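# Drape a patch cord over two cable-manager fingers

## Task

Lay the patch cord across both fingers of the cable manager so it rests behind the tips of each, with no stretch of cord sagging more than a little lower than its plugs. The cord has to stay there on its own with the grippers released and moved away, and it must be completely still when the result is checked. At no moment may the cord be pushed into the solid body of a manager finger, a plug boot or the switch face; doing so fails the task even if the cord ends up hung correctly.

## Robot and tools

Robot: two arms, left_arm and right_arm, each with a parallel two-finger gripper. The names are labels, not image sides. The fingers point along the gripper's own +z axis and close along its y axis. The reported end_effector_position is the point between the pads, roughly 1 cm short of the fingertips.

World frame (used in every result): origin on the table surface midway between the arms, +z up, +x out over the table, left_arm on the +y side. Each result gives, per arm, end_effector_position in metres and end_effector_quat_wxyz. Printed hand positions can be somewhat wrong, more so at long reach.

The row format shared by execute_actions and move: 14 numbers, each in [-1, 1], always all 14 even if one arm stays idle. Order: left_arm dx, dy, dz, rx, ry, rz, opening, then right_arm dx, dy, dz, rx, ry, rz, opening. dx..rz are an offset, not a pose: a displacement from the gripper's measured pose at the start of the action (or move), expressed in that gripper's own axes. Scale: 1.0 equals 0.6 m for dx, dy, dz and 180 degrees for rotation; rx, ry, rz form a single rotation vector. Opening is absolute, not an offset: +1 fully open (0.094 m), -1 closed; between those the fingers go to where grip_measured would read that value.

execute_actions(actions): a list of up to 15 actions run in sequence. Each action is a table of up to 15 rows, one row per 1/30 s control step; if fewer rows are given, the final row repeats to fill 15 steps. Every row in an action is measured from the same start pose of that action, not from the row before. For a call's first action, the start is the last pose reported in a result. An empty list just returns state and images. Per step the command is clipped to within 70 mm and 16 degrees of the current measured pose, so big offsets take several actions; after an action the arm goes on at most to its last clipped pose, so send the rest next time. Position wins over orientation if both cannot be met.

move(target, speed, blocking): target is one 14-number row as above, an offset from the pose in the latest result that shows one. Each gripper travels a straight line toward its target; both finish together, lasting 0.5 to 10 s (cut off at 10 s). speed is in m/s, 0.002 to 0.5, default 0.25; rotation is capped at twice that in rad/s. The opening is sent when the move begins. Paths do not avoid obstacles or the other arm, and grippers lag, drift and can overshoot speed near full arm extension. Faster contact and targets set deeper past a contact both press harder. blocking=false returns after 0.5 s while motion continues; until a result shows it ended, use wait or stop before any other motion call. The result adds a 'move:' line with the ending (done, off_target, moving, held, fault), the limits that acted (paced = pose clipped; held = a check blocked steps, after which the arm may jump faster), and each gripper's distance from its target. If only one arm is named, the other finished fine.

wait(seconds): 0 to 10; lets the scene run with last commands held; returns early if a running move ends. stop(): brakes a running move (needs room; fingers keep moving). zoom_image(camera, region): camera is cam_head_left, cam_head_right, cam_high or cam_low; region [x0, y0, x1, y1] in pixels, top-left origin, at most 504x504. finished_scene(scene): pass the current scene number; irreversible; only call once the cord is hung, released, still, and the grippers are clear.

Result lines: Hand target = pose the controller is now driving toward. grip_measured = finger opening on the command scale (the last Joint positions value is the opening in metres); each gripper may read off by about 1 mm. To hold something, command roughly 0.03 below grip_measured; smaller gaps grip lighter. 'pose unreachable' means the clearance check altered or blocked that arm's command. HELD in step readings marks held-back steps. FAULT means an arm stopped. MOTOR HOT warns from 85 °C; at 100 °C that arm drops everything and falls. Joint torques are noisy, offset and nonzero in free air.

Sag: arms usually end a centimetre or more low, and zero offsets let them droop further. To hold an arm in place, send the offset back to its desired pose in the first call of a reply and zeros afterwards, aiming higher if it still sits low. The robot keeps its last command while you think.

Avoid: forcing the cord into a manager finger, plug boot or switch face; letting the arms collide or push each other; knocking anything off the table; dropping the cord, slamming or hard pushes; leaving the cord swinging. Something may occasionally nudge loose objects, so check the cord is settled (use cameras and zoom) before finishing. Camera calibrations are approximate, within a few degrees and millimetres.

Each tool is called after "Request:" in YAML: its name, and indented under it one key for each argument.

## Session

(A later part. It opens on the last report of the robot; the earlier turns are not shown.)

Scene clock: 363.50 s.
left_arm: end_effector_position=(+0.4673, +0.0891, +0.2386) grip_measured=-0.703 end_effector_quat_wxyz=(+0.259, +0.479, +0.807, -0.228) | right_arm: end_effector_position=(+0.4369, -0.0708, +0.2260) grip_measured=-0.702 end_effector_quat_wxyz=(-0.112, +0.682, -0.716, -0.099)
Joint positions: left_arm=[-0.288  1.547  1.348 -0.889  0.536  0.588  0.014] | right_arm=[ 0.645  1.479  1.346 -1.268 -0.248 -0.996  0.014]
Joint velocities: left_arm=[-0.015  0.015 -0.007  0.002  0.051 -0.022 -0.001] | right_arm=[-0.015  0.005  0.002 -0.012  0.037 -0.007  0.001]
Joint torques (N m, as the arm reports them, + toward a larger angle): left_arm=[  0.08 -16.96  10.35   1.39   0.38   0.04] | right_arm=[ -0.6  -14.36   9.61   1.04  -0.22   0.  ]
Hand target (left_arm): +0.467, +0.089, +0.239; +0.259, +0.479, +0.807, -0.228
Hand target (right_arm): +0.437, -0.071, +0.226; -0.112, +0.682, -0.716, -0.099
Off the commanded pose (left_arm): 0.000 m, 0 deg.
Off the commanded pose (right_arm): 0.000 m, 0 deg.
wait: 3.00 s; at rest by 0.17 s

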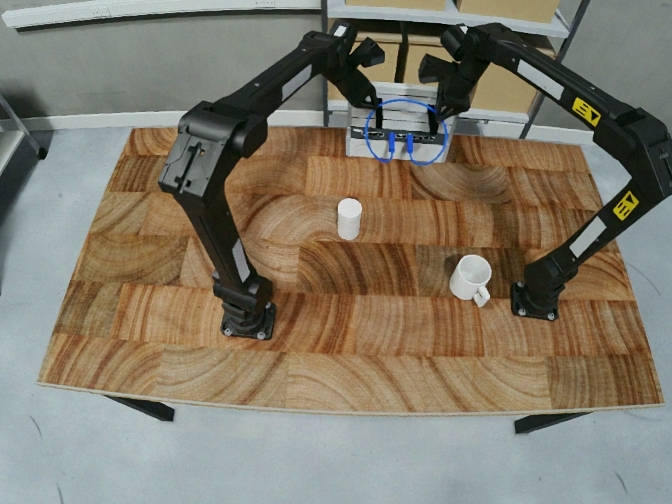

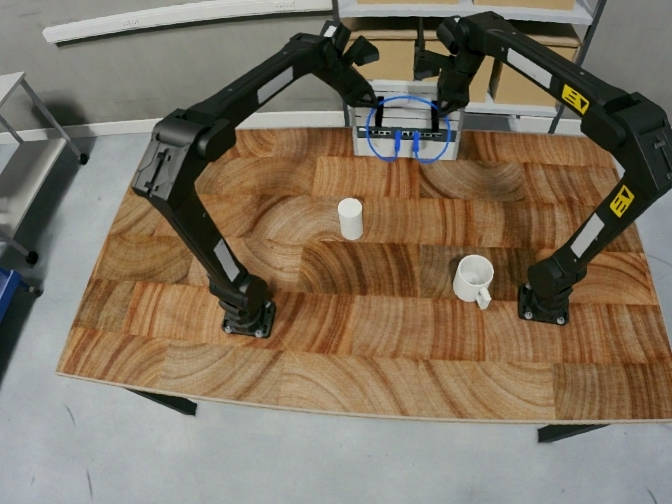

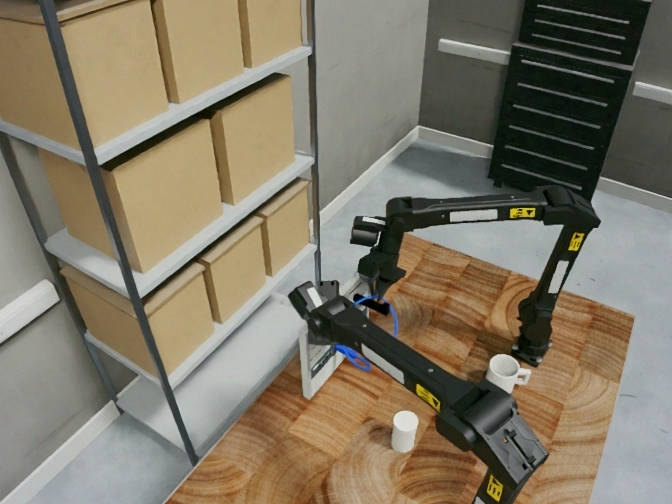

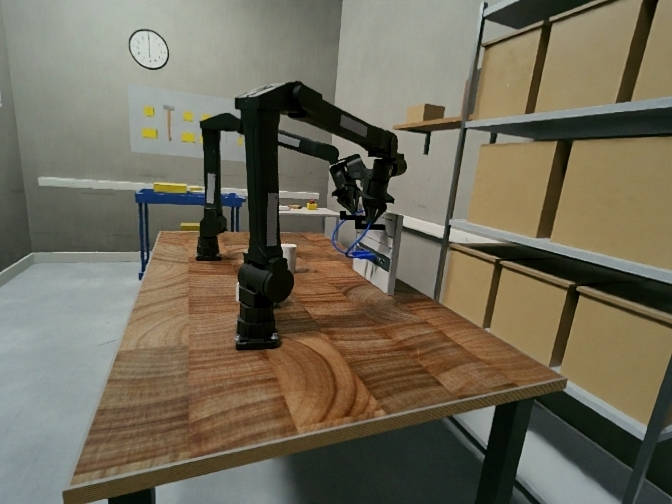

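Request:
move:
  target: [0,0,-0.13,0,0,0,-0.5,0,0,-0.13,0,0,0,-0.5]
  speed: 0.1

Request:
move:
  target: [0.25,-0.05,-0.22,0,0,0,-0.5,0.25,0.2,-0.1,0,0,0,-0.5]
  speed: 0.3

Request:
wait:
  seconds: 10

Request:
zoom_image:
  camera: "cam_high"
  region: [290, 250, 450, 400]

Request:
zoom_image:
  camera: "cam_head_left"
  region: [340, 70, 490, 190]

Request:
zoom_image:
  camera: "cam_low"
  region: [280, 170, 420, 290]

Scene clock: 379.80 s.
left_arm: end_effector_position=(+0.4415, +0.1365, +0.2720) grip_measured=-0.502 end_effector_quat_wxyz=(+0.236, +0.476, +0.815, -0.234) | right_arm: end_effector_position=(+0.4259, -0.0936, +0.2778) grip_measured=-0.502 end_effector_quat_wxyz=(-0.088, +0.677, -0.723, -0.105)
Joint positions: left_arm=[-0.208  1.466  1.362 -1.081  0.572  0.673  0.023] | right_arm=[ 0.611  1.449  1.454 -1.463 -0.251 -1.021  0.023]
Joint velocities: left_arm=[-0.005 -0.015 -0.012 -0.002 -0.066  0.066  0.   ] | right_arm=[ 0.005  0.005  0.002 -0.017 -0.051  0.051 -0.001]
Joint torques (N m, as the arm reports them, + toward a larger angle): left_arm=[  0.85 -15.86  14.84   0.87   0.57   0.16] | right_arm=[ -1.18 -14.34  14.32   0.55  -0.36  -0.16]
Hand target (left_arm): +0.452, +0.138, +0.298; +0.259, +0.479, +0.807, -0.227
Hand target (right_arm): +0.435, -0.093, +0.301; -0.112, +0.682, -0.716, -0.098
Off the commanded pose (left_arm): 0.028 m, 3 deg.
Off the commanded pose (right_arm): 0.024 m, 3 deg.
move: off_target (left_arm, right_arm)

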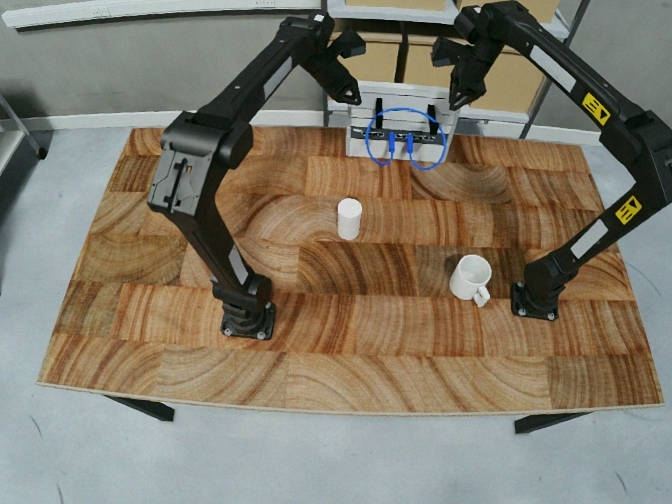

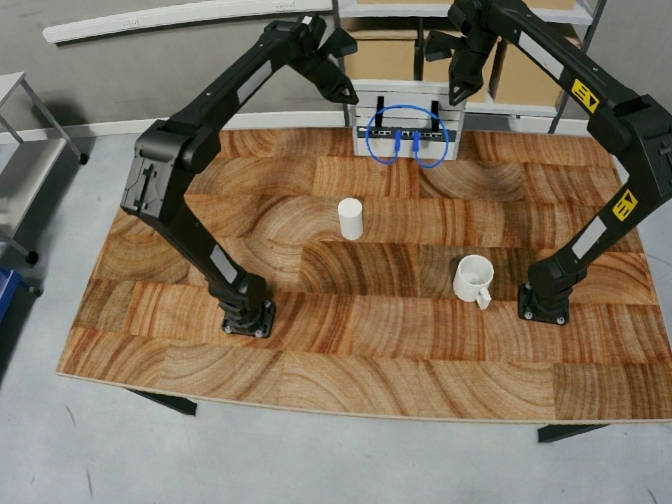

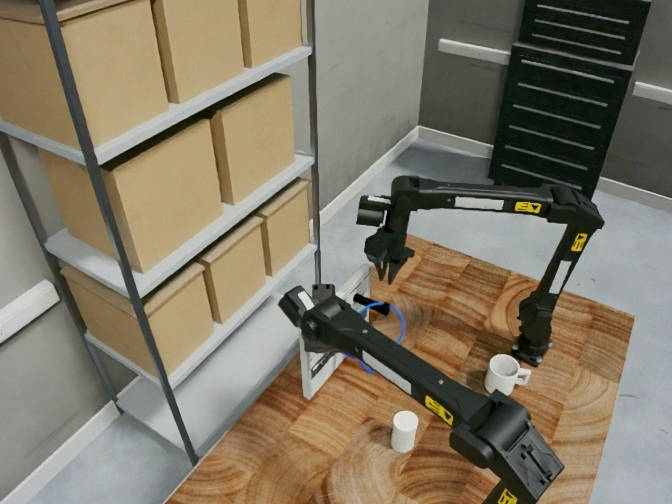

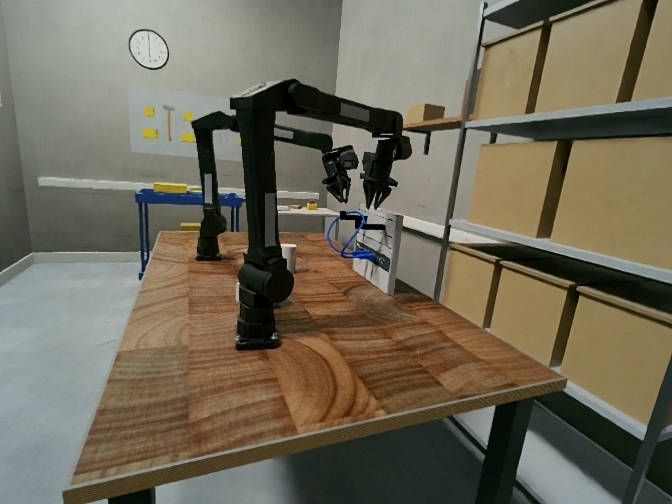

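Scene clock: 381.17 s.
left_arm: end_effector_position=(+0.3331, +0.3080, +0.2931) grip_measured=-0.502 end_effector_quat_wxyz=(+0.239, +0.474, +0.816, -0.228) | right_arm: end_effector_position=(+0.3000, -0.2477, +0.3018) grip_measured=-0.502 end_effector_quat_wxyz=(-0.093, +0.671, -0.728, -0.100)
Joint positions: left_arm=[ 0.207  1.189  1.172 -1.446  0.666  1.161  0.023] | right_arm=[ 0.304  1.015  1.155 -1.664 -0.27  -1.32   0.023]
Joint velocities: left_arm=[ 0.015 -0.005 -0.002 -0.007 -0.051  0.051  0.   ] | right_arm=[ 0.005 -0.024  0.002 -0.012 -0.037  0.007 -0.   ]
Joint torques (N m, as the arm reports them, + toward a larger angle): left_arm=[-0.13 -8.74  8.97  0.21  0.68  0.13] | right_arm=[-0.68 -5.2   9.39  0.41 -0.39 -0.16]
Hand target (left_arm): +0.330, +0.306, +0.288; +0.233, +0.477, +0.815, -0.234
Hand target (right_arm): +0.299, -0.248, +0.301; -0.090, +0.677, -0.723, -0.104
Off the commanded pose (left_arm): 0.008 m, 1 deg.
Off the commanded pose (right_arm): 0.004 m, 1 deg.
move: done

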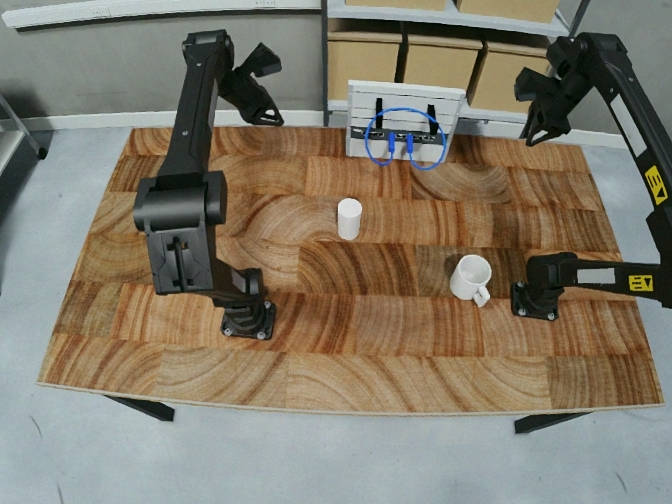

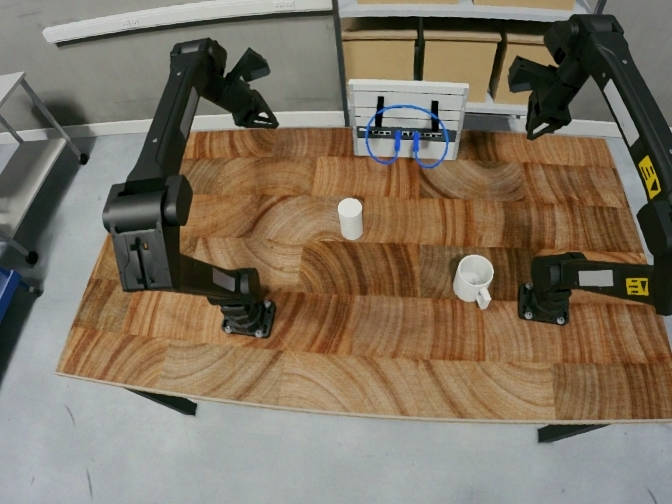

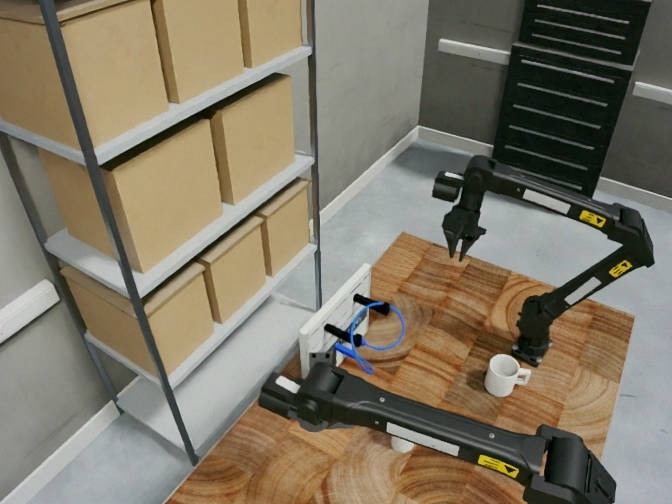

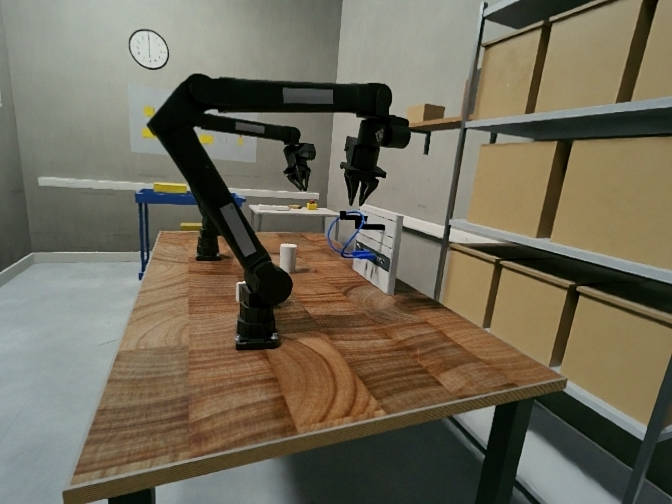

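Scene clock: 391.17 s.
left_arm: end_effector_position=(+0.3331, +0.3080, +0.2931) grip_measured=-0.502 end_effector_quat_wxyz=(+0.240, +0.475, +0.815, -0.227) | right_arm: end_effector_position=(+0.3000, -0.2477, +0.3018) grip_measured=-0.502 end_effector_quat_wxyz=(-0.093, +0.672, -0.728, -0.100)
Joint positions: left_arm=[ 0.207  1.189  1.172 -1.446  0.666  1.164  0.023] | right_arm=[ 0.304  1.015  1.155 -1.664 -0.27  -1.322  0.023]
Joint velocities: left_arm=[-0.005 -0.005  0.022  0.017  0.007 -0.037 -0.   ] | right_arm=[-0.015 -0.005 -0.007  0.007 -0.007 -0.095 -0.001]
Joint torques (N m, as the arm reports them, + toward a larger angle): left_arm=[-0.08 -8.76  9.07  0.22  0.68  0.13] | right_arm=[-0.74 -5.23  9.39  0.4  -0.39 -0.16]
Hand target (left_arm): +0.330, +0.306, +0.288; +0.233, +0.477, +0.815, -0.234
Hand target (right_arm): +0.299, -0.248, +0.301; -0.090, +0.677, -0.723, -0.104
Off the commanded pose (left_arm): 0.008 m, 1 deg.
Off the commanded pose (right_arm): 0.004 m, 1 deg.
wait: 10.00 s; at rest by 0.17 s

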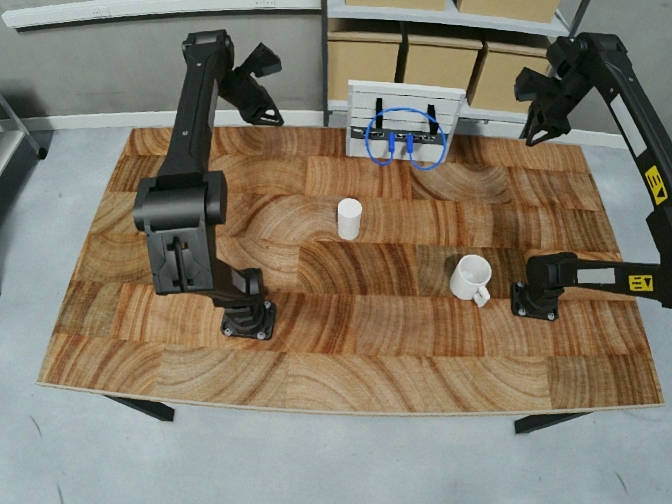

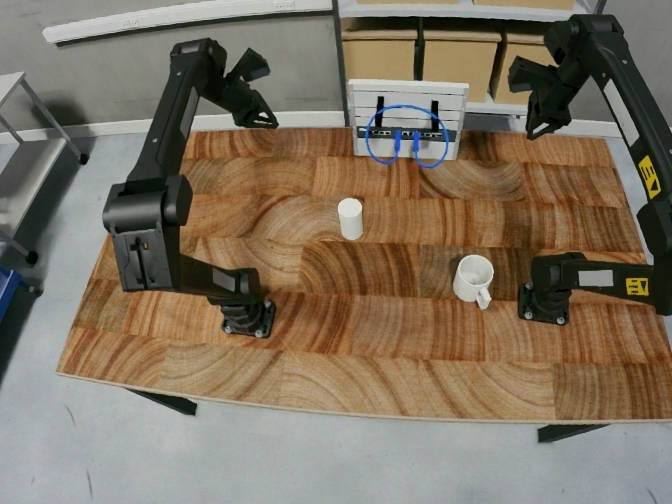

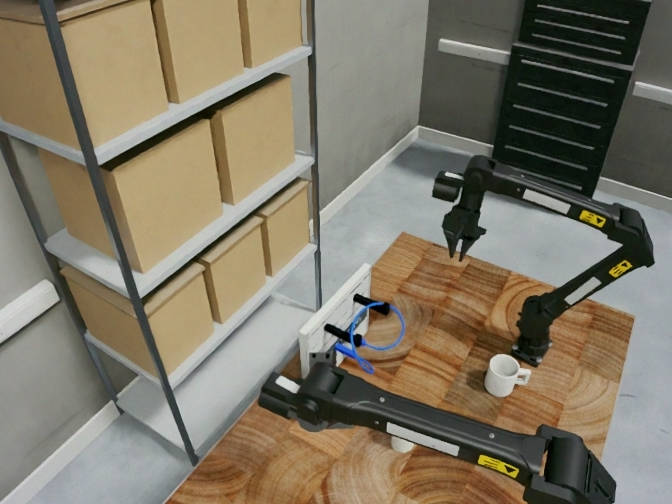

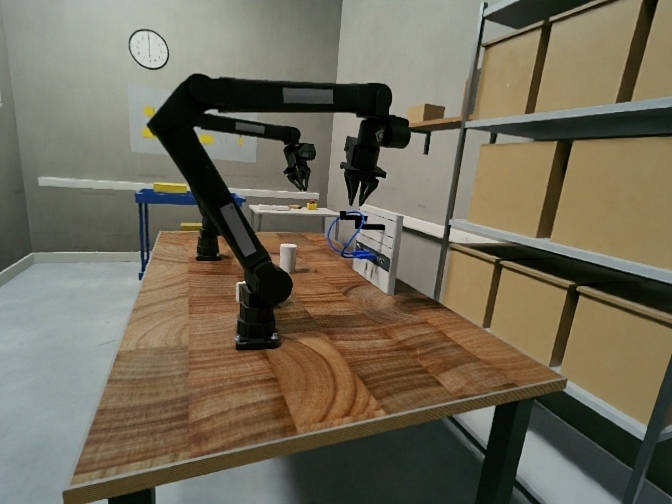

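Region (290, 250, 450, 400) of cam_high's 672x504 image, scaled by 3.150, with more detail than that image has; it fills the top 472 rows of this view, and the rest is white.

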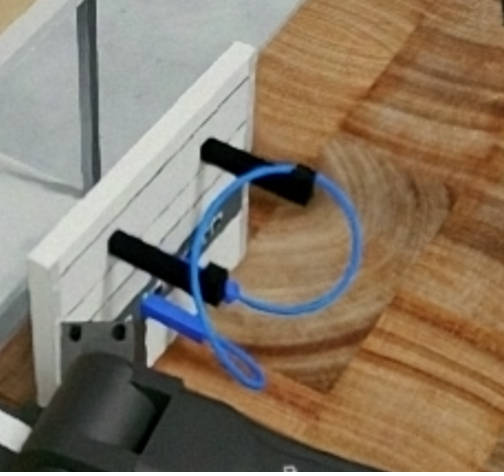

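Region (340, 70, 490, 190) of cam_head_left's 672x504 image, scaled by 3.360, with more detail than that image has; it fills the top 403 rows of this view, and the rest is white.

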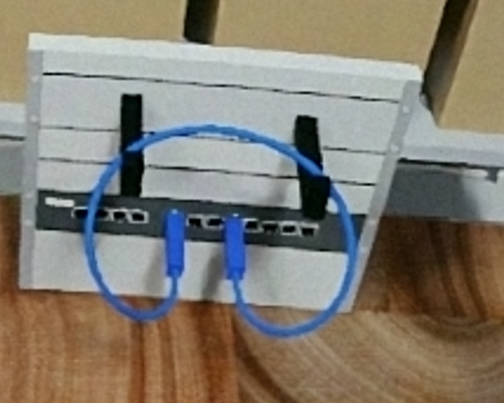

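Region (280, 170, 420, 290) of cam_low's 672x504 image, scaled by 3.600, with more detail than that image has; it fills the top 432 rows of this view, and the rest is white.

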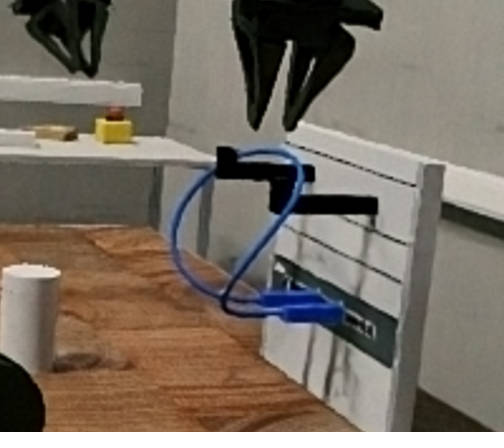

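Request:
finished_scene:
  scene: 1

The scene is finished: the task was done.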